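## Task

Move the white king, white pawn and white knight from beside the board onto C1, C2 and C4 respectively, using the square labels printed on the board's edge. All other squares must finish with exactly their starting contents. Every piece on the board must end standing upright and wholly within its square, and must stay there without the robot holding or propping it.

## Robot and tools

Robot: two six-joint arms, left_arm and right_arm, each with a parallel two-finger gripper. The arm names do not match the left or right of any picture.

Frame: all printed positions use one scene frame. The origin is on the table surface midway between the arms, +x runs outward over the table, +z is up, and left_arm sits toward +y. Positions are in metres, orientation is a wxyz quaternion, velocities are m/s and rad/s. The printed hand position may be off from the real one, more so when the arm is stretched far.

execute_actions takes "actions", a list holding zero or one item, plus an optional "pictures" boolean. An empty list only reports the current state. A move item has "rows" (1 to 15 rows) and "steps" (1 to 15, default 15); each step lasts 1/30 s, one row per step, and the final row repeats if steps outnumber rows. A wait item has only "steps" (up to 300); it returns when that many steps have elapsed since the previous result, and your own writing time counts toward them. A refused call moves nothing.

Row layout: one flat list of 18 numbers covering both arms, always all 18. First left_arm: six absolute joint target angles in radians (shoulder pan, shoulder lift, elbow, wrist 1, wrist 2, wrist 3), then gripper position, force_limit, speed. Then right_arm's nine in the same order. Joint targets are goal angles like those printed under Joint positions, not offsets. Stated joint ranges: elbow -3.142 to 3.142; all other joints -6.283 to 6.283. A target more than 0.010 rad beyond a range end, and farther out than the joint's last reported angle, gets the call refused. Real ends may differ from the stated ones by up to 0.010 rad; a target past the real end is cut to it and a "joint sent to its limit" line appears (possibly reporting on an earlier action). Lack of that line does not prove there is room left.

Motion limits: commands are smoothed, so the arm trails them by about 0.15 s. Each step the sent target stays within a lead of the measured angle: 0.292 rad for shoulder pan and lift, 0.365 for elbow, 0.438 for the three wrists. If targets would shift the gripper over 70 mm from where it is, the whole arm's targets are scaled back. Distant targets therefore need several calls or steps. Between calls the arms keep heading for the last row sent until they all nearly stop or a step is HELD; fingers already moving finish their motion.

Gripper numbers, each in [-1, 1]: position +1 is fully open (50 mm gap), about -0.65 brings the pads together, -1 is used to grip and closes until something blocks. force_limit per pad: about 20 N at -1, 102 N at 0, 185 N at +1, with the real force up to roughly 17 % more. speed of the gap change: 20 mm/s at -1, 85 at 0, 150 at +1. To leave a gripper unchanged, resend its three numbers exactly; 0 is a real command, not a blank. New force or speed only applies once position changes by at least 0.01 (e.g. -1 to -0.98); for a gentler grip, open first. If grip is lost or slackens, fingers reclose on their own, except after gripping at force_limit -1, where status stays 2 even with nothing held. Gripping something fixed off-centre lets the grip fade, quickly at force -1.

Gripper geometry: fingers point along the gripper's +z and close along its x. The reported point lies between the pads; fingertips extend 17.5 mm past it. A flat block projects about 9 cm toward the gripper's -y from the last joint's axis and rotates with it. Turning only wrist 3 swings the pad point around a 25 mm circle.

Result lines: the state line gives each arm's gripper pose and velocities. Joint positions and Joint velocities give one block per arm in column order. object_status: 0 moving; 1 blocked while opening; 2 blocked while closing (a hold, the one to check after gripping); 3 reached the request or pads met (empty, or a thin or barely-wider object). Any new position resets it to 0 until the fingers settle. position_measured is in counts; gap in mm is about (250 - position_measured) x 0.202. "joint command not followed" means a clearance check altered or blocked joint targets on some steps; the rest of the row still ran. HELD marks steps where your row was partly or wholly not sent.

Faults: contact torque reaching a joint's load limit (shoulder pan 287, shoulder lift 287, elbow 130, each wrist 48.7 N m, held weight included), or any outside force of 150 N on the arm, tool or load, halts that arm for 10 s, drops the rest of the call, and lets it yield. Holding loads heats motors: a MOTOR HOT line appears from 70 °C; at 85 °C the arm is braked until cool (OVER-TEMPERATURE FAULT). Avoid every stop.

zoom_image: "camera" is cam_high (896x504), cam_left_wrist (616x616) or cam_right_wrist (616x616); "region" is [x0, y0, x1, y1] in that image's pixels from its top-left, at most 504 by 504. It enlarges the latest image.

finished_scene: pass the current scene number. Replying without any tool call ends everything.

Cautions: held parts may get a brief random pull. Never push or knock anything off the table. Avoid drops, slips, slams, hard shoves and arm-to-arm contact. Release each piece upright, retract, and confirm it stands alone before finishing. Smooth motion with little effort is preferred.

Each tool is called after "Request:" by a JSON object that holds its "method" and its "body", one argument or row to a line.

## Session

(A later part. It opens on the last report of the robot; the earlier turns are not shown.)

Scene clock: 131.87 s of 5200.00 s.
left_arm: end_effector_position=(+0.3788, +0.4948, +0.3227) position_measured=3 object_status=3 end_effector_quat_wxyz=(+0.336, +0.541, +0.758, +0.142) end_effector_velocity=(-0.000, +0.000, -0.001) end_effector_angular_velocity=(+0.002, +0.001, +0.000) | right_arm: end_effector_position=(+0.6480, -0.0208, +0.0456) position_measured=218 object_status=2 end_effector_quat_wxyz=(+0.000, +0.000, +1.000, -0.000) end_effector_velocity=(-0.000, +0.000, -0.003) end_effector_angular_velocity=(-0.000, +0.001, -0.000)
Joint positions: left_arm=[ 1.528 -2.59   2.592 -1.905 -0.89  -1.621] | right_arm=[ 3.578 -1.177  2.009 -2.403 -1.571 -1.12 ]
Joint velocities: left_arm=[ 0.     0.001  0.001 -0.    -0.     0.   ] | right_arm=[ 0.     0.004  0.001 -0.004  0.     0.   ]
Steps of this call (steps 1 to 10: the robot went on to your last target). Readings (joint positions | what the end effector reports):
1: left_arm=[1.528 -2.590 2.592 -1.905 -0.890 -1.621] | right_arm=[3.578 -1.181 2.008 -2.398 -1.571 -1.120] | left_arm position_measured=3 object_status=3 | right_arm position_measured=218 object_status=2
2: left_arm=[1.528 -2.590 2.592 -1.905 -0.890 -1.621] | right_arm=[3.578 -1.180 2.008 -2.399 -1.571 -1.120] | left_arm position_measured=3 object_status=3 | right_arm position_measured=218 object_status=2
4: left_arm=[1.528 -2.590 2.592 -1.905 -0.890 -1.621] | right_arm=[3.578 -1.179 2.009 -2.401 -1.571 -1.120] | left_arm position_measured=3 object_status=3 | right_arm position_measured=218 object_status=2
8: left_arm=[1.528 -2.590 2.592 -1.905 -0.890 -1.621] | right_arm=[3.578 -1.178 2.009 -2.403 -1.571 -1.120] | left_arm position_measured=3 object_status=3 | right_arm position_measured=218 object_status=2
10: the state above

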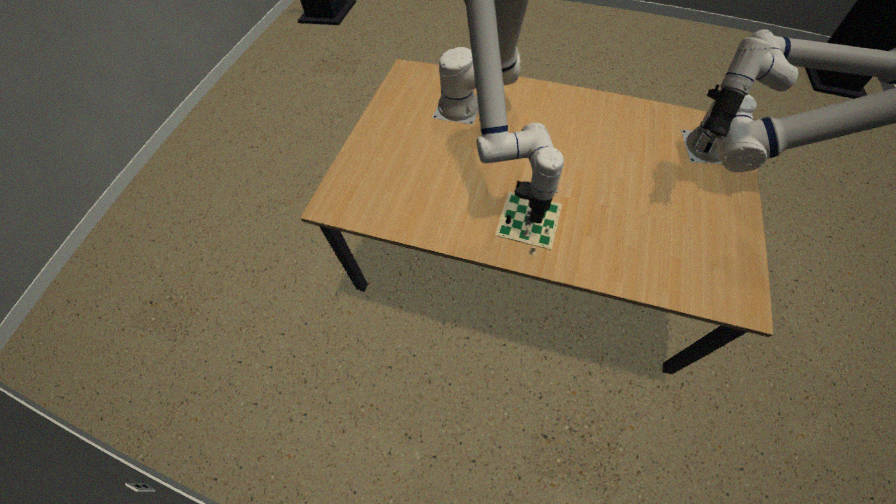

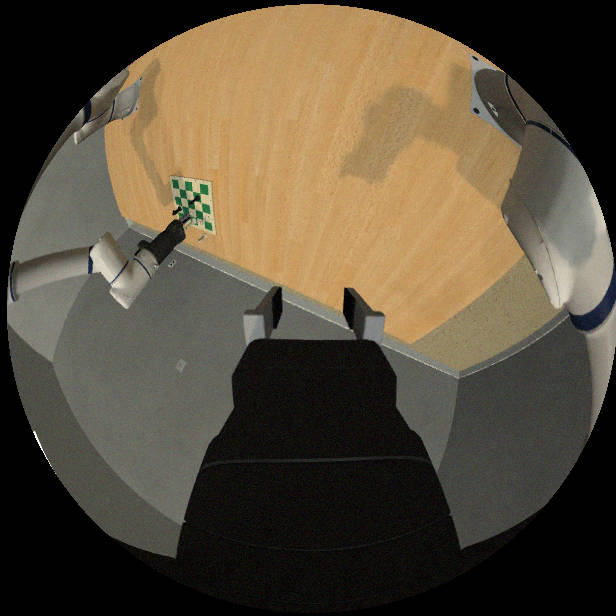

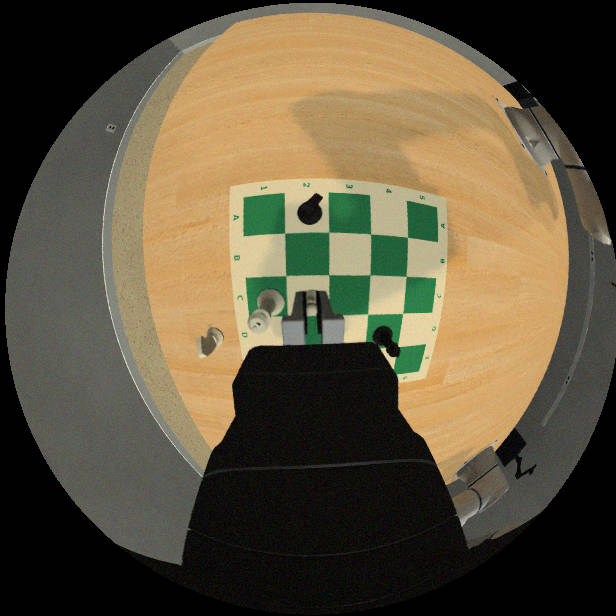

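Request:
{"method": "execute_actions", "body": {
  "actions": [
    {"rows":[[1.528,-2.59,2.592,-1.905,-0.89,-1.621,1,0,0,3.575,-1.1674,2.0135,-2.4171,-1.571,-1.12,-1,1,0]]}
  ],
  "pictures": false
}}

Request:
{"method": "execute_actions", "body": {
  "actions": [
    {"rows":[[1.528,-2.59,2.592,-1.905,-0.89,-1.621,1,0,0,3.575,-1.1674,2.0135,-2.4171,-1.571,-1.12,-0.1,1,0]],"steps":8}
  ],
  "pictures": false
}}

Request:
{"method": "execute_actions", "body": {
  "actions": [
    {"rows":[[1.528,-2.59,2.592,-1.905,-0.89,-1.621,1,0,0,3.575,-1.3025,1.9456,-2.2141,-1.571,-1.12,-0.1,1,0]]}
  ],
  "pictures": false
}}

Request:
{"method": "execute_actions", "body": {
  "actions": [
    {"rows":[[1.528,-2.59,2.592,-1.905,-0.89,-1.621,1,0,0,3.5685,-1.1438,1.7165,-2.1437,-1.571,-1.13,0.7,1,0]]}
  ],
  "pictures": false
}}

Request:
{"method": "execute_actions", "body": {
  "actions": [
    {"rows":[[1.528,-2.59,2.592,-1.905,-0.89,-1.621,1,0,0,3.5685,-1.0674,1.7637,-2.2673,-1.571,-1.13,0.7,1,0]]}
  ]
}}

Request:
{"method": "zoom_image", "body": {
  "camera": "cam_right_wrist",
  "region": [250,210,450,350]
}}

Scene clock: 140.77 s of 5200.00 s.
left_arm: end_effector_position=(+0.3788, +0.4948, +0.3227) position_measured=3 object_status=3 end_effector_quat_wxyz=(+0.336, +0.541, +0.758, +0.142) end_effector_velocity=(+0.000, +0.000, +0.001) end_effector_angular_velocity=(-0.002, -0.000, +0.001) | right_arm: end_effector_position=(+0.6493, -0.0228, +0.0382) position_measured=218 object_status=2 end_effector_quat_wxyz=(+0.000, +0.002, +1.000, +0.000) end_effector_velocity=(+0.000, -0.000, -0.001) end_effector_angular_velocity=(+0.000, -0.000, +0.001)
Joint positions: left_arm=[ 1.528 -2.59   2.592 -1.905 -0.89  -1.621] | right_arm=[ 3.575 -1.168  2.013 -2.417 -1.571 -1.12 ]
Joint velocities: left_arm=[ 0.001 -0.001 -0.    -0.001 -0.    -0.001] | right_arm=[-0.001  0.002  0.001 -0.003 -0.    -0.001]
Steps of this call (steps 1 to 15: the robot went on to your last target; steps 16 to 90: nothing new was sent; then 5.40 s passed at rest; steps 91 to 105: all 15 steps of this action). Readings (joint positions | what the end effector reports):
91: left_arm=[1.528 -2.590 2.592 -1.905 -0.890 -1.621] | right_arm=[3.578 -1.177 2.010 -2.404 -1.571 -1.120] | left_arm position_measured=3 object_status=3 | right_arm position_measured=218 object_status=2
92: left_arm=[1.528 -2.590 2.592 -1.905 -0.890 -1.621] | right_arm=[3.578 -1.175 2.010 -2.406 -1.571 -1.120] | left_arm position_measured=3 object_status=3 | right_arm position_measured=218 object_status=2
94: left_arm=[1.528 -2.590 2.592 -1.905 -0.890 -1.621] | right_arm=[3.577 -1.172 2.012 -2.411 -1.571 -1.120] | left_arm position_measured=3 object_status=3 | right_arm position_measured=218 object_status=2
98: left_arm=[1.528 -2.590 2.592 -1.905 -0.890 -1.621] | right_arm=[3.576 -1.169 2.013 -2.415 -1.571 -1.120] | left_arm position_measured=3 object_status=3 | right_arm position_measured=218 object_status=2
105: the state above

Scene clock: 141.03 s of 5200.00 s.
left_arm: end_effector_position=(+0.3788, +0.4948, +0.3227) position_measured=3 object_status=3 end_effector_quat_wxyz=(+0.336, +0.541, +0.758, +0.142) end_effector_velocity=(+0.000, +0.000, +0.000) end_effector_angular_velocity=(-0.001, -0.000, +0.000) | right_arm: end_effector_position=(+0.6490, -0.0230, +0.0377) position_measured=167 object_status=0 end_effector_quat_wxyz=(-0.000, +0.002, +1.000, -0.000) end_effector_velocity=(+0.001, -0.000, -0.000) end_effector_angular_velocity=(-0.001, -0.001, +0.000)
Joint positions: left_arm=[ 1.528 -2.59   2.592 -1.905 -0.89  -1.621] | right_arm=[ 3.575 -1.167  2.014 -2.417 -1.571 -1.12 ]
Joint velocities: left_arm=[ 0.    -0.     0.    -0.001  0.     0.   ] | right_arm=[-0.     0.001 -0.    -0.002 -0.001 -0.   ]
Steps of this call (steps 1 to 8: all 8 steps of this action). Readings (joint positions | what the end effector reports):
1: left_arm=[1.528 -2.590 2.592 -1.905 -0.890 -1.621] | right_arm=[3.575 -1.168 2.013 -2.417 -1.571 -1.120] | left_arm position_measured=3 object_status=3 | right_arm position_measured=214 object_status=0
2: left_arm=[1.528 -2.590 2.592 -1.905 -0.890 -1.621] | right_arm=[3.575 -1.168 2.013 -2.417 -1.571 -1.120] | left_arm position_measured=3 object_status=3 | right_arm position_measured=200 object_status=0
4: left_arm=[1.528 -2.590 2.592 -1.905 -0.890 -1.621] | right_arm=[3.575 -1.167 2.014 -2.417 -1.571 -1.120] | left_arm position_measured=3 object_status=3 | right_arm position_measured=174 object_status=0
8: the state above

Scene clock: 141.53 s of 5200.00 s.
left_arm: end_effector_position=(+0.3788, +0.4948, +0.3227) position_measured=3 object_status=3 end_effector_quat_wxyz=(+0.336, +0.541, +0.758, +0.142) end_effector_velocity=(-0.000, -0.000, +0.001) end_effector_angular_velocity=(-0.000, -0.000, -0.001) | right_arm: end_effector_position=(+0.6496, -0.0227, +0.1451) position_measured=167 object_status=3 end_effector_quat_wxyz=(+0.000, +0.002, +1.000, -0.000) end_effector_velocity=(-0.003, -0.001, +0.040) end_effector_angular_velocity=(+0.002, -0.001, -0.000)
Joint positions: left_arm=[ 1.528 -2.59   2.592 -1.905 -0.89  -1.621] | right_arm=[ 3.575 -1.296  1.949 -2.223 -1.571 -1.12 ]
Joint velocities: left_arm=[-0.     0.    -0.002  0.001 -0.     0.001] | right_arm=[ 0.    -0.047 -0.024  0.069  0.001  0.001]
Steps of this call (steps 1 to 15: all 15 steps of this action). Readings (joint positions | what the end effector reports):
1: left_arm=[1.528 -2.590 2.592 -1.905 -0.890 -1.621] | right_arm=[3.575 -1.168 2.014 -2.417 -1.571 -1.120] | left_arm position_measured=3 object_status=3 | right_arm position_measured=167 object_status=0
2: left_arm=[1.528 -2.590 2.592 -1.905 -0.890 -1.621] | right_arm=[3.575 -1.177 2.010 -2.400 -1.571 -1.120] | left_arm position_measured=3 object_status=3 | right_arm position_measured=167 object_status=0
4: left_arm=[1.528 -2.590 2.592 -1.905 -0.890 -1.621] | right_arm=[3.575 -1.211 1.991 -2.352 -1.571 -1.120] | left_arm position_measured=3 object_status=3 | right_arm position_measured=167 object_status=3
8: left_arm=[1.528 -2.590 2.592 -1.905 -0.890 -1.621] | right_arm=[3.575 -1.266 1.964 -2.270 -1.571 -1.120] | left_arm position_measured=3 object_status=3 | right_arm position_measured=167 object_status=3
15: the state above

Scene clock: 142.03 s of 5200.00 s.
left_arm: end_effector_position=(+0.3788, +0.4948, +0.3227) position_measured=3 object_status=3 end_effector_quat_wxyz=(+0.336, +0.541, +0.758, +0.142) end_effector_velocity=(+0.000, +0.000, +0.001) end_effector_angular_velocity=(-0.001, -0.000, +0.000) | right_arm: end_effector_position=(+0.7511, +0.0201, +0.1502) position_measured=48 object_status=0 end_effector_quat_wxyz=(+0.000, +0.000, +1.000, -0.000) end_effector_velocity=(+0.039, +0.016, +0.000) end_effector_angular_velocity=(+0.000, -0.001, +0.001)
Joint positions: left_arm=[ 1.528 -2.59   2.592 -1.905 -0.89  -1.621] | right_arm=[ 3.569 -1.151  1.728 -2.147 -1.571 -1.13 ]
Joint velocities: left_arm=[ 0.    -0.001 -0.001  0.     0.     0.   ] | right_arm=[-0.003  0.057 -0.086  0.028 -0.    -0.004]
Steps of this call (steps 1 to 15: all 15 steps of this action). Readings (joint positions | what the end effector reports):
1: left_arm=[1.528 -2.590 2.592 -1.905 -0.890 -1.621] | right_arm=[3.575 -1.297 1.947 -2.221 -1.571 -1.120] | left_arm position_measured=3 object_status=3 | right_arm position_measured=163 object_status=0
2: left_arm=[1.528 -2.590 2.592 -1.905 -0.890 -1.621] | right_arm=[3.575 -1.289 1.933 -2.215 -1.571 -1.120] | left_arm position_measured=3 object_status=3 | right_arm position_measured=149 object_status=0
4: left_arm=[1.528 -2.590 2.592 -1.905 -0.890 -1.621] | right_arm=[3.573 -1.253 1.880 -2.198 -1.571 -1.123] | left_arm position_measured=3 object_status=3 | right_arm position_measured=121 object_status=0
8: left_arm=[1.528 -2.590 2.592 -1.905 -0.890 -1.621] | right_arm=[3.570 -1.189 1.784 -2.166 -1.571 -1.127] | left_arm position_measured=3 object_status=3 | right_arm position_measured=65 object_status=0
15: the state above

Scene clock: 142.53 s of 5200.00 s.
left_arm: end_effector_position=(+0.3788, +0.4948, +0.3227) position_measured=3 object_status=3 end_effector_quat_wxyz=(+0.336, +0.541, +0.758, +0.142) end_effector_velocity=(-0.000, -0.000, -0.000) end_effector_angular_velocity=(-0.002, -0.000, -0.001) | right_arm: end_effector_position=(+0.7563, +0.0223, +0.0746) position_measured=48 object_status=3 end_effector_quat_wxyz=(+0.000, +0.000, +1.000, -0.000) end_effector_velocity=(-0.000, -0.000, -0.019) end_effector_angular_velocity=(-0.000, +0.002, -0.000)
Joint positions: left_arm=[ 1.528 -2.59   2.592 -1.905 -0.89  -1.621] | right_arm=[ 3.569 -1.07   1.762 -2.264 -1.571 -1.13 ]
Joint velocities: left_arm=[-0.001 -0.001  0.001 -0.001  0.    -0.   ] | right_arm=[-0.     0.02   0.01  -0.028  0.001  0.   ]
Steps of this call (steps 1 to 15: all 15 steps of this action). Readings (joint positions | what the end effector reports):
1: left_arm=[1.528 -2.590 2.592 -1.905 -0.890 -1.621] | right_arm=[3.569 -1.149 1.725 -2.147 -1.571 -1.130] | left_arm position_measured=3 object_status=3 | right_arm position_measured=48 object_status=3
2: left_arm=[1.528 -2.590 2.592 -1.905 -0.890 -1.621] | right_arm=[3.569 -1.139 1.728 -2.163 -1.571 -1.130] | left_arm position_measured=3 object_status=3 | right_arm position_measured=48 object_status=3
4: left_arm=[1.528 -2.590 2.592 -1.905 -0.890 -1.621] | right_arm=[3.569 -1.110 1.744 -2.202 -1.571 -1.130] | left_arm position_measured=3 object_status=3 | right_arm position_measured=48 object_status=3
8: left_arm=[1.528 -2.590 2.592 -1.905 -0.890 -1.621] | right_arm=[3.569 -1.083 1.756 -2.245 -1.571 -1.130] | left_arm position_measured=3 object_status=3 | right_arm position_measured=48 object_status=3
15: the state above

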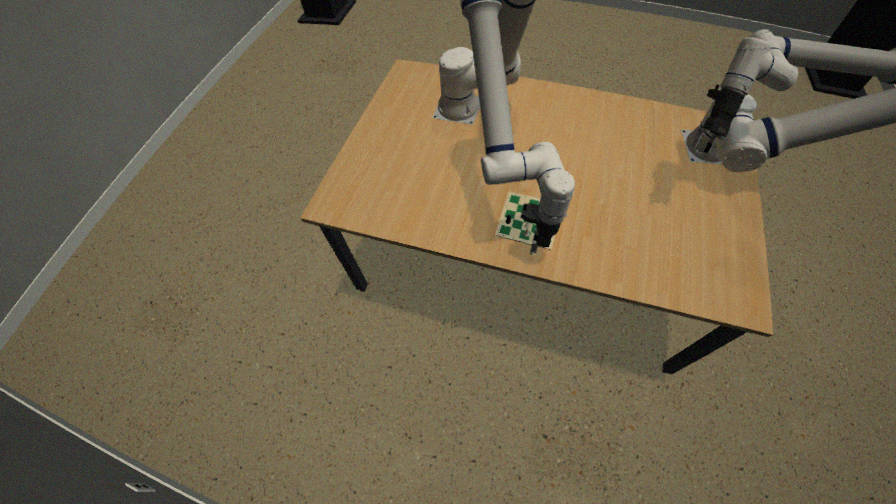

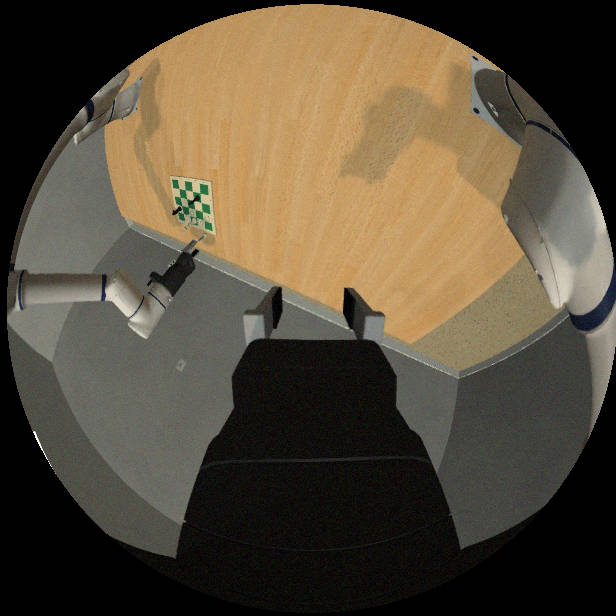

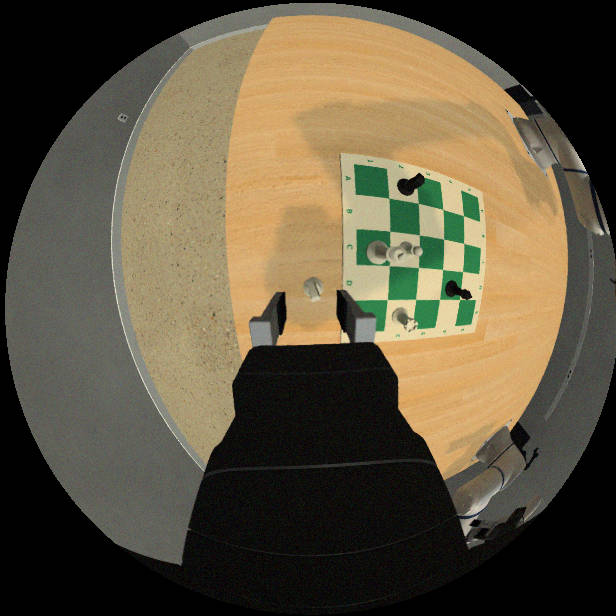

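Region (250, 210, 450, 350) of cam_right_wrist's 616x616 image, scaled by 2.520, with more detail than that image has; it fills the top 353 rows of this view, and the rest is white.

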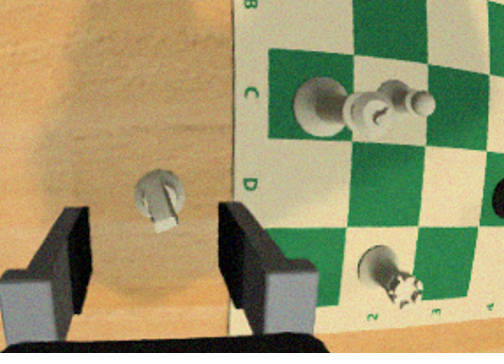

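Request:
{"method": "execute_actions", "body": {
  "actions": [
    {"rows":[[1.528,-2.59,2.592,-1.905,-0.89,-1.621,1,0,0,3.5685,-1.0309,1.7878,-2.3279,-1.571,-1.13,0.7,1,0]]}
  ],
  "pictures": false
}}

Request:
{"method": "execute_actions", "body": {
  "actions": [
    {"rows":[[1.528,-2.59,2.592,-1.905,-0.89,-1.621,1,0,0,3.5685,-1.0309,1.7878,-2.3279,-1.571,-1.13,-1,1,0.3]]}
  ],
  "pictures": false
}}

Request:
{"method": "execute_actions", "body": {
  "actions": [
    {"rows":[[1.528,-2.59,2.592,-1.905,-0.89,-1.621,1,0,0,3.5685,-1.1438,1.7165,-2.1437,-1.571,-1.13,-1,1,0.3]]}
  ],
  "pictures": false
}}

Request:
{"method": "execute_actions", "body": {
  "actions": [
    {"rows":[[1.528,-2.59,2.592,-1.905,-0.89,-1.621,1,0,0,3.625,-1.3951,2.0658,-2.2417,-1.571,-1.073,-1,1,0.3]]}
  ],
  "pictures": false
}}

Request:
{"method": "execute_actions", "body": {
  "actions": [
    {"steps":10}
  ],
  "pictures": false
}}

Request:
{"method": "execute_actions", "body": {
  "actions": [
    {"rows":[[1.528,-2.59,2.592,-1.905,-0.89,-1.621,1,0,0,3.625,-1.2606,2.1322,-2.4426,-1.571,-1.073,-1,1,0.3]]}
  ]
}}

Scene clock: 151.27 s of 5200.00 s.
left_arm: end_effector_position=(+0.3788, +0.4948, +0.3227) position_measured=3 object_status=3 end_effector_quat_wxyz=(+0.336, +0.541, +0.758, +0.142) end_effector_velocity=(+0.000, +0.001, +0.001) end_effector_angular_velocity=(-0.001, -0.001, +0.002) | right_arm: end_effector_position=(+0.7532, +0.0208, +0.0362) position_measured=48 object_status=3 end_effector_quat_wxyz=(+0.000, +0.000, +1.000, -0.000) end_effector_velocity=(-0.001, -0.000, -0.008) end_effector_angular_velocity=(+0.000, +0.000, -0.000)
Joint positions: left_arm=[ 1.528 -2.59   2.592 -1.905 -0.89  -1.621] | right_arm=[ 3.568 -1.032  1.787 -2.326 -1.571 -1.13 ]
Joint velocities: left_arm=[ 0.002 -0.001 -0.001  0.     0.     0.   ] | right_arm=[-0.     0.008  0.005 -0.013  0.     0.   ]
Steps of this call (steps 1 to 15: the robot went on to your last target; steps 16 to 90: nothing new was sent; then 5.23 s passed at rest; steps 91 to 105: all 15 steps of this action). Readings (joint positions | what the end effector reports):
91: left_arm=[1.528 -2.590 2.592 -1.905 -0.890 -1.621] | right_arm=[3.569 -1.067 1.764 -2.268 -1.571 -1.130] | left_arm position_measured=3 object_status=3 | right_arm position_measured=48 object_status=3
92: left_arm=[1.528 -2.590 2.592 -1.905 -0.890 -1.621] | right_arm=[3.568 -1.062 1.767 -2.278 -1.571 -1.130] | left_arm position_measured=3 object_status=3 | right_arm position_measured=48 object_status=3
94: left_arm=[1.528 -2.590 2.592 -1.905 -0.890 -1.621] | right_arm=[3.568 -1.048 1.777 -2.298 -1.571 -1.130] | left_arm position_measured=3 object_status=3 | right_arm position_measured=48 object_status=3
98: left_arm=[1.528 -2.590 2.592 -1.905 -0.890 -1.621] | right_arm=[3.568 -1.037 1.784 -2.317 -1.571 -1.130] | left_arm position_measured=3 object_status=3 | right_arm position_measured=48 object_status=3
105: the state above

Scene clock: 151.77 s of 5200.00 s.
left_arm: end_effector_position=(+0.3788, +0.4948, +0.3227) position_measured=3 object_status=3 end_effector_quat_wxyz=(+0.336, +0.541, +0.758, +0.142) end_effector_velocity=(+0.000, +0.000, +0.000) end_effector_angular_velocity=(+0.000, +0.000, +0.001) | right_arm: end_effector_position=(+0.7531, +0.0207, +0.0352) position_measured=221 object_status=0 end_effector_quat_wxyz=(+0.000, +0.000, +1.000, -0.000) end_effector_velocity=(-0.000, +0.000, -0.000) end_effector_angular_velocity=(+0.000, +0.001, +0.000)
Joint positions: left_arm=[ 1.528 -2.59   2.592 -1.905 -0.89  -1.621] | right_arm=[ 3.568 -1.031  1.788 -2.328 -1.571 -1.13 ]
Joint velocities: left_arm=[ 0.001 -0.    -0.     0.001 -0.     0.   ] | right_arm=[-0.     0.     0.    -0.     0.001 -0.   ]
Steps of this call (steps 1 to 15: all 15 steps of this action). Readings (joint positions | what the end effector reports):
1: left_arm=[1.528 -2.590 2.592 -1.905 -0.890 -1.621] | right_arm=[3.568 -1.032 1.787 -2.327 -1.571 -1.130] | left_arm position_measured=3 object_status=3 | right_arm position_measured=52 object_status=0
2: left_arm=[1.528 -2.590 2.592 -1.905 -0.890 -1.621] | right_arm=[3.568 -1.032 1.787 -2.327 -1.571 -1.130] | left_arm position_measured=3 object_status=3 | right_arm position_measured=70 object_status=0
4: left_arm=[1.528 -2.590 2.592 -1.905 -0.890 -1.621] | right_arm=[3.568 -1.031 1.788 -2.327 -1.571 -1.130] | left_arm position_measured=3 object_status=3 | right_arm position_measured=104 object_status=0
8: left_arm=[1.528 -2.590 2.592 -1.905 -0.890 -1.621] | right_arm=[3.568 -1.031 1.788 -2.328 -1.571 -1.130] | left_arm position_measured=3 object_status=3 | right_arm position_measured=173 object_status=0
15: the state above

Scene clock: 152.27 s of 5200.00 s.
left_arm: end_effector_position=(+0.3788, +0.4948, +0.3227) position_measured=3 object_status=3 end_effector_quat_wxyz=(+0.336, +0.541, +0.758, +0.142) end_effector_velocity=(-0.000, -0.001, -0.000) end_effector_angular_velocity=(+0.001, +0.000, -0.001) | right_arm: end_effector_position=(+0.7562, +0.0223, +0.1447) position_measured=221 object_status=2 end_effector_quat_wxyz=(+0.000, +0.000, +1.000, -0.000) end_effector_velocity=(-0.001, -0.001, +0.041) end_effector_angular_velocity=(+0.000, -0.001, -0.001)
Joint positions: left_arm=[ 1.528 -2.59   2.592 -1.905 -0.89  -1.621] | right_arm=[ 3.569 -1.139  1.72  -2.152 -1.571 -1.13 ]
Joint velocities: left_arm=[-0.001  0.001  0.    -0.     0.     0.   ] | right_arm=[-0.    -0.04  -0.025  0.064 -0.     0.001]
Steps of this call (steps 1 to 15: all 15 steps of this action). Readings (joint positions | what the end effector reports):
1: left_arm=[1.528 -2.590 2.592 -1.905 -0.890 -1.621] | right_arm=[3.568 -1.031 1.788 -2.328 -1.571 -1.130] | left_arm position_measured=3 object_status=3 | right_arm position_measured=221 object_status=0
2: left_arm=[1.528 -2.590 2.592 -1.905 -0.890 -1.621] | right_arm=[3.568 -1.040 1.783 -2.311 -1.571 -1.130] | left_arm position_measured=3 object_status=3 | right_arm position_measured=221 object_status=2
4: left_arm=[1.528 -2.590 2.592 -1.905 -0.890 -1.621] | right_arm=[3.569 -1.068 1.764 -2.269 -1.571 -1.130] | left_arm position_measured=3 object_status=3 | right_arm position_measured=221 object_status=2
8: left_arm=[1.528 -2.590 2.592 -1.905 -0.890 -1.621] | right_arm=[3.569 -1.113 1.736 -2.195 -1.571 -1.130] | left_arm position_measured=3 object_status=3 | right_arm position_measured=221 object_status=2
15: the state above

Scene clock: 152.77 s of 5200.00 s.
left_arm: end_effector_position=(+0.3788, +0.4948, +0.3227) position_measured=3 object_status=3 end_effector_quat_wxyz=(+0.336, +0.541, +0.758, +0.142) end_effector_velocity=(+0.001, +0.001, +0.001) end_effector_angular_velocity=(-0.001, -0.000, +0.003) | right_arm: end_effector_position=(+0.5949, -0.0166, +0.1520) position_measured=221 object_status=2 end_effector_quat_wxyz=(+0.000, +0.000, +1.000, -0.000) end_effector_velocity=(-0.209, -0.061, -0.006) end_effector_angular_velocity=(+0.004, -0.007, +0.001)
Joint positions: left_arm=[ 1.528 -2.59   2.592 -1.905 -0.89  -1.621] | right_arm=[ 3.617 -1.358  2.016 -2.228 -1.571 -1.081]
Joint velocities: left_arm=[ 0.003  0.    -0.001 -0.001 -0.    -0.   ] | right_arm=[ 0.063 -0.285  0.381 -0.104 -0.     0.062]
Steps of this call (steps 1 to 15: all 15 steps of this action). Readings (joint positions | what the end effector reports):
1: left_arm=[1.528 -2.590 2.592 -1.905 -0.890 -1.621] | right_arm=[3.569 -1.140 1.719 -2.150 -1.571 -1.130] | left_arm position_measured=3 object_status=3 | right_arm position_measured=221 object_status=2
2: left_arm=[1.528 -2.590 2.592 -1.905 -0.890 -1.621] | right_arm=[3.570 -1.150 1.732 -2.153 -1.571 -1.128] | left_arm position_measured=3 object_status=3 | right_arm position_measured=221 object_status=2
4: left_arm=[1.528 -2.590 2.592 -1.905 -0.890 -1.621] | right_arm=[3.579 -1.186 1.782 -2.166 -1.571 -1.120] | left_arm position_measured=3 object_status=3 | right_arm position_measured=221 object_status=2
8: left_arm=[1.528 -2.590 2.592 -1.905 -0.890 -1.621] | right_arm=[3.593 -1.252 1.871 -2.190 -1.571 -1.105] | left_arm position_measured=3 object_status=3 | right_arm position_measured=221 object_status=2
15: the state above

Scene clock: 153.10 s of 5200.00 s.
left_arm: end_effector_position=(+0.3788, +0.4948, +0.3227) position_measured=3 object_status=3 end_effector_quat_wxyz=(+0.336, +0.541, +0.758, +0.142) end_effector_velocity=(+0.000, +0.001, +0.002) end_effector_angular_velocity=(-0.004, -0.001, +0.002) | right_arm: end_effector_position=(+0.5695, -0.0245, +0.1505) position_measured=221 object_status=2 end_effector_quat_wxyz=(+0.000, +0.000, +1.000, -0.000) end_effector_velocity=(-0.016, -0.005, -0.001) end_effector_angular_velocity=(-0.001, -0.001, -0.000)
Joint positions: left_arm=[ 1.528 -2.59   2.592 -1.905 -0.89  -1.621] | right_arm=[ 3.624 -1.392  2.062 -2.241 -1.571 -1.074]
Joint velocities: left_arm=[ 0.002 -0.002 -0.002 -0.     0.    -0.   ] | right_arm=[ 0.005 -0.021  0.029 -0.008 -0.001  0.005]
Steps of this call (steps 1 to 10: the robot went on to your last target). Readings (joint positions | what the end effector reports):
1: left_arm=[1.528 -2.590 2.592 -1.905 -0.890 -1.621] | right_arm=[3.619 -1.367 2.027 -2.231 -1.571 -1.079] | left_arm position_measured=3 object_status=3 | right_arm position_measured=221 object_status=2
2: left_arm=[1.528 -2.590 2.592 -1.905 -0.890 -1.621] | right_arm=[3.620 -1.373 2.036 -2.234 -1.571 -1.078] | left_arm position_measured=3 object_status=3 | right_arm position_measured=221 object_status=2
4: left_arm=[1.528 -2.590 2.592 -1.905 -0.890 -1.621] | right_arm=[3.622 -1.382 2.048 -2.237 -1.571 -1.076] | left_arm position_measured=3 object_status=3 | right_arm position_measured=221 object_status=2
8: left_arm=[1.528 -2.590 2.592 -1.905 -0.890 -1.621] | right_arm=[3.624 -1.390 2.059 -2.240 -1.571 -1.074] | left_arm position_measured=3 object_status=3 | right_arm position_measured=221 object_status=2
10: the state above

Scene clock: 153.60 s of 5200.00 s.
left_arm: end_effector_position=(+0.3788, +0.4948, +0.3227) position_measured=3 object_status=3 end_effector_quat_wxyz=(+0.336, +0.541, +0.758, +0.142) end_effector_velocity=(-0.000, -0.001, +0.002) end_effector_angular_velocity=(-0.003, -0.000, -0.002) | right_arm: end_effector_position=(+0.5681, -0.0247, +0.0524) position_measured=221 object_status=2 end_effector_quat_wxyz=(+0.000, +0.000, +1.000, +0.000) end_effector_velocity=(-0.002, -0.001, -0.031) end_effector_angular_velocity=(-0.000, -0.000, -0.000)
Joint positions: left_arm=[ 1.528 -2.59   2.592 -1.905 -0.89  -1.621] | right_arm=[ 3.625 -1.266  2.129 -2.434 -1.571 -1.073]
Joint velocities: left_arm=[-0.002 -0.001 -0.002  0.    -0.     0.   ] | right_arm=[-0.     0.042  0.02  -0.062 -0.     0.   ]
Steps of this call (steps 1 to 15: all 15 steps of this action). Readings (joint positions | what the end effector reports):
1: left_arm=[1.528 -2.590 2.592 -1.905 -0.890 -1.621] | right_arm=[3.625 -1.393 2.063 -2.242 -1.571 -1.073] | left_arm position_measured=3 object_status=3 | right_arm position_measured=221 object_status=2
2: left_arm=[1.528 -2.590 2.592 -1.905 -0.890 -1.621] | right_arm=[3.625 -1.383 2.068 -2.259 -1.571 -1.073] | left_arm position_measured=3 object_status=3 | right_arm position_measured=221 object_status=2
4: left_arm=[1.528 -2.590 2.592 -1.905 -0.890 -1.621] | right_arm=[3.625 -1.347 2.088 -2.310 -1.571 -1.073] | left_arm position_measured=3 object_status=3 | right_arm position_measured=221 object_status=2
8: left_arm=[1.528 -2.590 2.592 -1.905 -0.890 -1.621] | right_arm=[3.625 -1.293 2.115 -2.393 -1.571 -1.073] | left_arm position_measured=3 object_status=3 | right_arm position_measured=221 object_status=2
15: the state above

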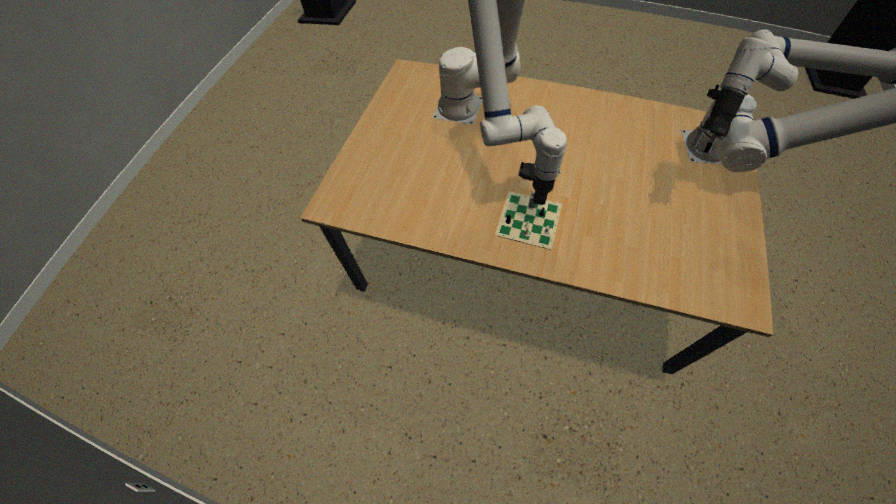

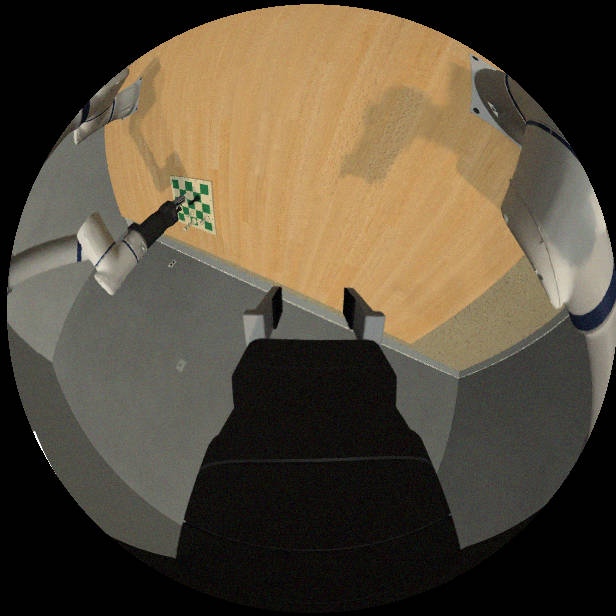

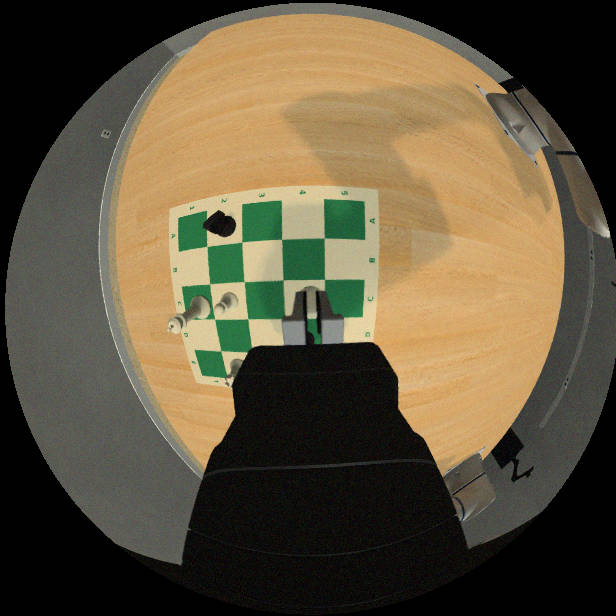

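Request:
{"method": "execute_actions", "body": {
  "actions": [
    {"rows":[[1.528,-2.59,2.592,-1.905,-0.89,-1.621,1,0,0,3.624,-1.2453,2.1232,-2.449,-1.571,-1.073,-1,1,0.3]]}
  ],
  "pictures": false
}}

Request:
{"method": "execute_actions", "body": {
  "actions": [
    {"rows":[[1.528,-2.59,2.592,-1.905,-0.89,-1.621,1,0,0,3.624,-1.2453,2.1232,-2.449,-1.571,-1.073,0.3,1,0]],"steps":9}
  ],
  "pictures": false
}}

Request:
{"method": "execute_actions", "body": {
  "actions": [
    {"rows":[[1.528,-2.59,2.592,-1.905,-0.89,-1.621,1,0,0,3.624,-1.3951,2.0658,-2.2417,-1.571,-1.073,0.3,1,0]]}
  ],
  "pictures": false
}}

Request:
{"method": "execute_actions", "body": {
  "actions": [
    {"rows":[[1.528,-2.59,2.592,-1.905,-0.89,-1.621,1,0,0,3.7,-1.3,1.854,-2.125,-1.571,-0.998,0.6,-0.5,0]]}
  ]
}}

Request:
{"method": "zoom_image", "body": {
  "camera": "cam_right_wrist",
  "region": [230,160,390,320]
}}

Scene clock: 159.33 s of 5200.00 s.
left_arm: end_effector_position=(+0.3788, +0.4948, +0.3227) position_measured=3 object_status=3 end_effector_quat_wxyz=(+0.336, +0.541, +0.758, +0.142) end_effector_velocity=(-0.000, +0.000, -0.001) end_effector_angular_velocity=(+0.000, +0.001, +0.000) | right_arm: end_effector_position=(+0.5735, -0.0226, +0.0433) position_measured=221 object_status=2 end_effector_quat_wxyz=(+0.000, +0.001, +1.000, -0.000) end_effector_velocity=(+0.001, +0.001, -0.000) end_effector_angular_velocity=(+0.001, -0.001, -0.000)
Joint positions: left_arm=[ 1.528 -2.59   2.592 -1.905 -0.89  -1.621] | right_arm=[ 3.624 -1.246  2.123 -2.449 -1.571 -1.073]
Joint velocities: left_arm=[ 0.    -0.001  0.001  0.001 -0.    -0.   ] | right_arm=[-0.     0.002 -0.002 -0.001  0.001 -0.   ]
Steps of this call (steps 1 to 15: the robot went on to your last target; steps 16 to 90: nothing new was sent; then 2.23 s passed at rest; steps 91 to 105: all 15 steps of this action). Readings (joint positions | what the end effector reports):
91: left_arm=[1.528 -2.590 2.592 -1.905 -0.890 -1.621] | right_arm=[3.625 -1.260 2.132 -2.443 -1.571 -1.073] | left_arm position_measured=3 object_status=3 | right_arm position_measured=221 object_status=2
92: left_arm=[1.528 -2.590 2.592 -1.905 -0.890 -1.621] | right_arm=[3.625 -1.258 2.131 -2.444 -1.571 -1.073] | left_arm position_measured=3 object_status=3 | right_arm position_measured=221 object_status=2
94: left_arm=[1.528 -2.590 2.592 -1.905 -0.890 -1.621] | right_arm=[3.625 -1.253 2.128 -2.446 -1.571 -1.073] | left_arm position_measured=3 object_status=3 | right_arm position_measured=221 object_status=2
98: left_arm=[1.528 -2.590 2.592 -1.905 -0.890 -1.621] | right_arm=[3.624 -1.248 2.125 -2.448 -1.571 -1.073] | left_arm position_measured=3 object_status=3 | right_arm position_measured=221 object_status=2
105: the state above

Scene clock: 159.63 s of 5200.00 s.
left_arm: end_effector_position=(+0.3788, +0.4948, +0.3227) position_measured=3 object_status=3 end_effector_quat_wxyz=(+0.336, +0.541, +0.758, +0.142) end_effector_velocity=(-0.000, +0.001, -0.001) end_effector_angular_velocity=(+0.002, -0.000, -0.001) | right_arm: end_effector_position=(+0.5736, -0.0225, +0.0431) position_measured=108 object_status=0 end_effector_quat_wxyz=(+0.000, +0.001, +1.000, -0.000) end_effector_velocity=(+0.000, +0.000, +0.001) end_effector_angular_velocity=(+0.001, -0.001, -0.001)
Joint positions: left_arm=[ 1.528 -2.59   2.592 -1.905 -0.89  -1.621] | right_arm=[ 3.624 -1.245  2.123 -2.449 -1.571 -1.073]
Joint velocities: left_arm=[-0.    -0.001  0.002  0.001  0.001  0.001] | right_arm=[ 0.    -0.001 -0.    -0.     0.     0.001]
Steps of this call (steps 1 to 9: all 9 steps of this action). Readings (joint positions | what the end effector reports):
1: left_arm=[1.528 -2.590 2.592 -1.905 -0.890 -1.621] | right_arm=[3.624 -1.246 2.123 -2.449 -1.571 -1.073] | left_arm position_measured=3 object_status=3 | right_arm position_measured=217 object_status=0
2: left_arm=[1.528 -2.590 2.592 -1.905 -0.890 -1.621] | right_arm=[3.624 -1.246 2.123 -2.449 -1.571 -1.073] | left_arm position_measured=3 object_status=3 | right_arm position_measured=203 object_status=0
4: left_arm=[1.528 -2.590 2.592 -1.905 -0.890 -1.621] | right_arm=[3.624 -1.245 2.123 -2.449 -1.571 -1.073] | left_arm position_measured=3 object_status=3 | right_arm position_measured=175 object_status=0
8: left_arm=[1.528 -2.590 2.592 -1.905 -0.890 -1.621] | right_arm=[3.624 -1.245 2.123 -2.449 -1.571 -1.073] | left_arm position_measured=3 object_status=3 | right_arm position_measured=119 object_status=0
9: the state above

Scene clock: 160.13 s of 5200.00 s.
left_arm: end_effector_position=(+0.3788, +0.4948, +0.3227) position_measured=3 object_status=3 end_effector_quat_wxyz=(+0.336, +0.541, +0.758, +0.142) end_effector_velocity=(-0.000, +0.000, -0.002) end_effector_angular_velocity=(+0.003, +0.001, -0.000) | right_arm: end_effector_position=(+0.5684, -0.0253, +0.1456) position_measured=107 object_status=3 end_effector_quat_wxyz=(+0.000, +0.001, +1.000, -0.000) end_effector_velocity=(-0.004, -0.002, +0.036) end_effector_angular_velocity=(+0.001, -0.001, +0.001)
Joint positions: left_arm=[ 1.528 -2.59   2.592 -1.905 -0.89  -1.621] | right_arm=[ 3.624 -1.389  2.068 -2.251 -1.571 -1.073]
Joint velocities: left_arm=[-0.     0.001  0.002  0.    -0.     0.   ] | right_arm=[ 0.    -0.05  -0.019  0.068  0.    -0.001]
Steps of this call (steps 1 to 15: all 15 steps of this action). Readings (joint positions | what the end effector reports):
1: left_arm=[1.528 -2.590 2.592 -1.905 -0.890 -1.621] | right_arm=[3.624 -1.246 2.123 -2.449 -1.571 -1.073] | left_arm position_measured=3 object_status=3 | right_arm position_measured=107 object_status=0
2: left_arm=[1.528 -2.590 2.592 -1.905 -0.890 -1.621] | right_arm=[3.624 -1.256 2.120 -2.433 -1.571 -1.073] | left_arm position_measured=3 object_status=3 | right_arm position_measured=107 object_status=0
4: left_arm=[1.528 -2.590 2.592 -1.905 -0.890 -1.621] | right_arm=[3.624 -1.294 2.103 -2.382 -1.571 -1.073] | left_arm position_measured=3 object_status=3 | right_arm position_measured=107 object_status=0
8: left_arm=[1.528 -2.590 2.592 -1.905 -0.890 -1.621] | right_arm=[3.624 -1.356 2.081 -2.296 -1.571 -1.073] | left_arm position_measured=3 object_status=3 | right_arm position_measured=107 object_status=3
15: the state above

Scene clock: 160.63 s of 5200.00 s.
left_arm: end_effector_position=(+0.3788, +0.4948, +0.3227) position_measured=3 object_status=3 end_effector_quat_wxyz=(+0.336, +0.541, +0.758, +0.142) end_effector_velocity=(-0.000, -0.000, +0.000) end_effector_angular_velocity=(+0.001, -0.000, -0.002) | right_arm: end_effector_position=(+0.6088, +0.0591, +0.1899) position_measured=63 object_status=3 end_effector_quat_wxyz=(+0.000, +0.000, +1.000, -0.000) end_effector_velocity=(+0.012, +0.031, +0.015) end_effector_angular_velocity=(+0.000, +0.000, +0.000)
Joint positions: left_arm=[ 1.528 -2.59   2.592 -1.905 -0.89  -1.621] | right_arm=[ 3.697 -1.304  1.863 -2.13  -1.571 -1.001]
Joint velocities: left_arm=[-0.001 -0.    -0.     0.001 -0.     0.001] | right_arm=[ 0.026  0.031 -0.073  0.041  0.     0.025]
Steps of this call (steps 1 to 15: all 15 steps of this action). Readings (joint positions | what the end effector reports):
1: left_arm=[1.528 -2.590 2.592 -1.905 -0.890 -1.621] | right_arm=[3.624 -1.390 2.067 -2.248 -1.571 -1.073] | left_arm position_measured=3 object_status=3 | right_arm position_measured=103 object_status=0
2: left_arm=[1.528 -2.590 2.592 -1.905 -0.890 -1.621] | right_arm=[3.629 -1.385 2.054 -2.239 -1.571 -1.068] | left_arm position_measured=3 object_status=3 | right_arm position_measured=89 object_status=0
4: left_arm=[1.528 -2.590 2.592 -1.905 -0.890 -1.621] | right_arm=[3.648 -1.362 1.999 -2.210 -1.571 -1.049] | left_arm position_measured=3 object_status=3 | right_arm position_measured=65 object_status=0
8: left_arm=[1.528 -2.590 2.592 -1.905 -0.890 -1.621] | right_arm=[3.680 -1.324 1.911 -2.158 -1.571 -1.018] | left_arm position_measured=3 object_status=3 | right_arm position_measured=63 object_status=0
15: the state above

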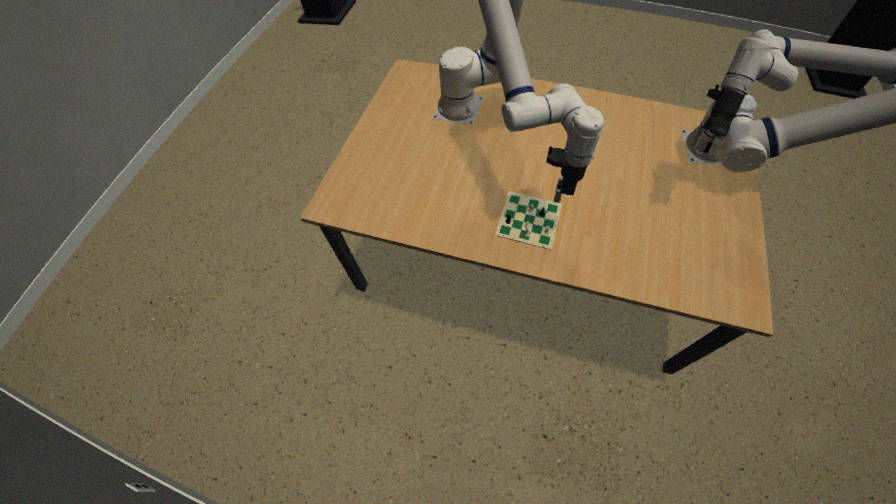

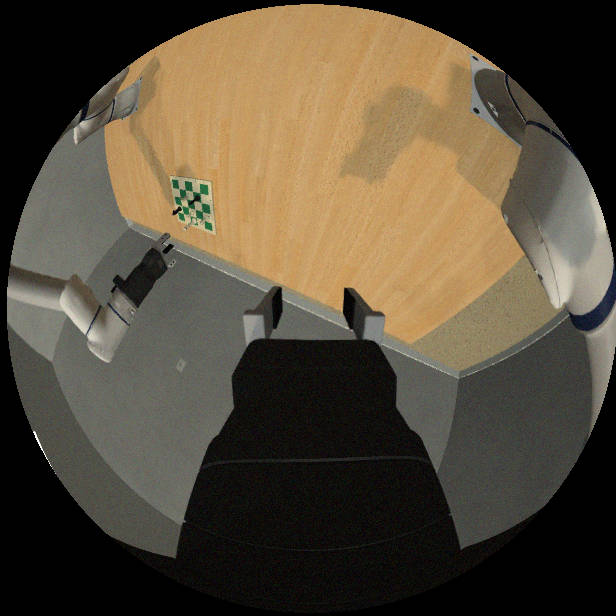

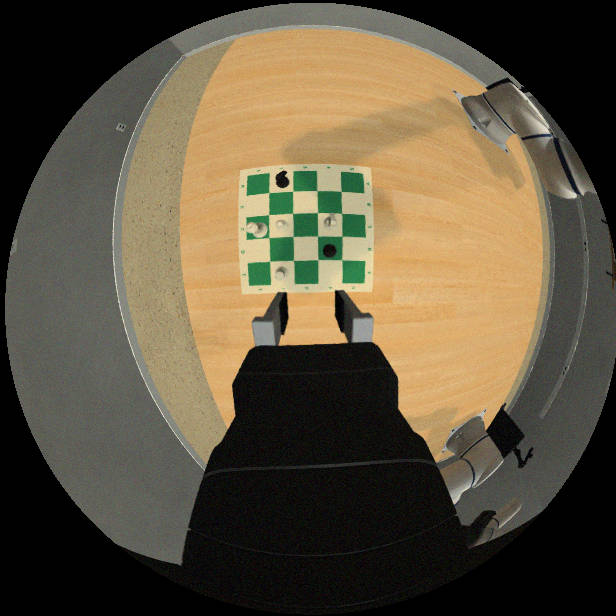

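Region (230, 160, 390, 320) of cam_right_wrist's 616x616 image, scaled by 3.150, with more detail than that image has.

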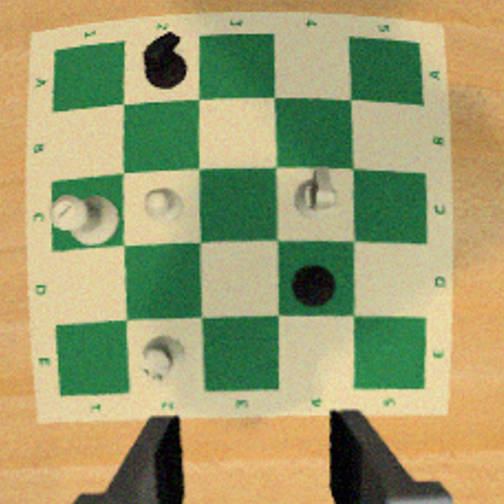

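All inside.

Request:
{"method": "finished_scene", "body": {
  "scene": 1
}}

The scene is finished: the task was done.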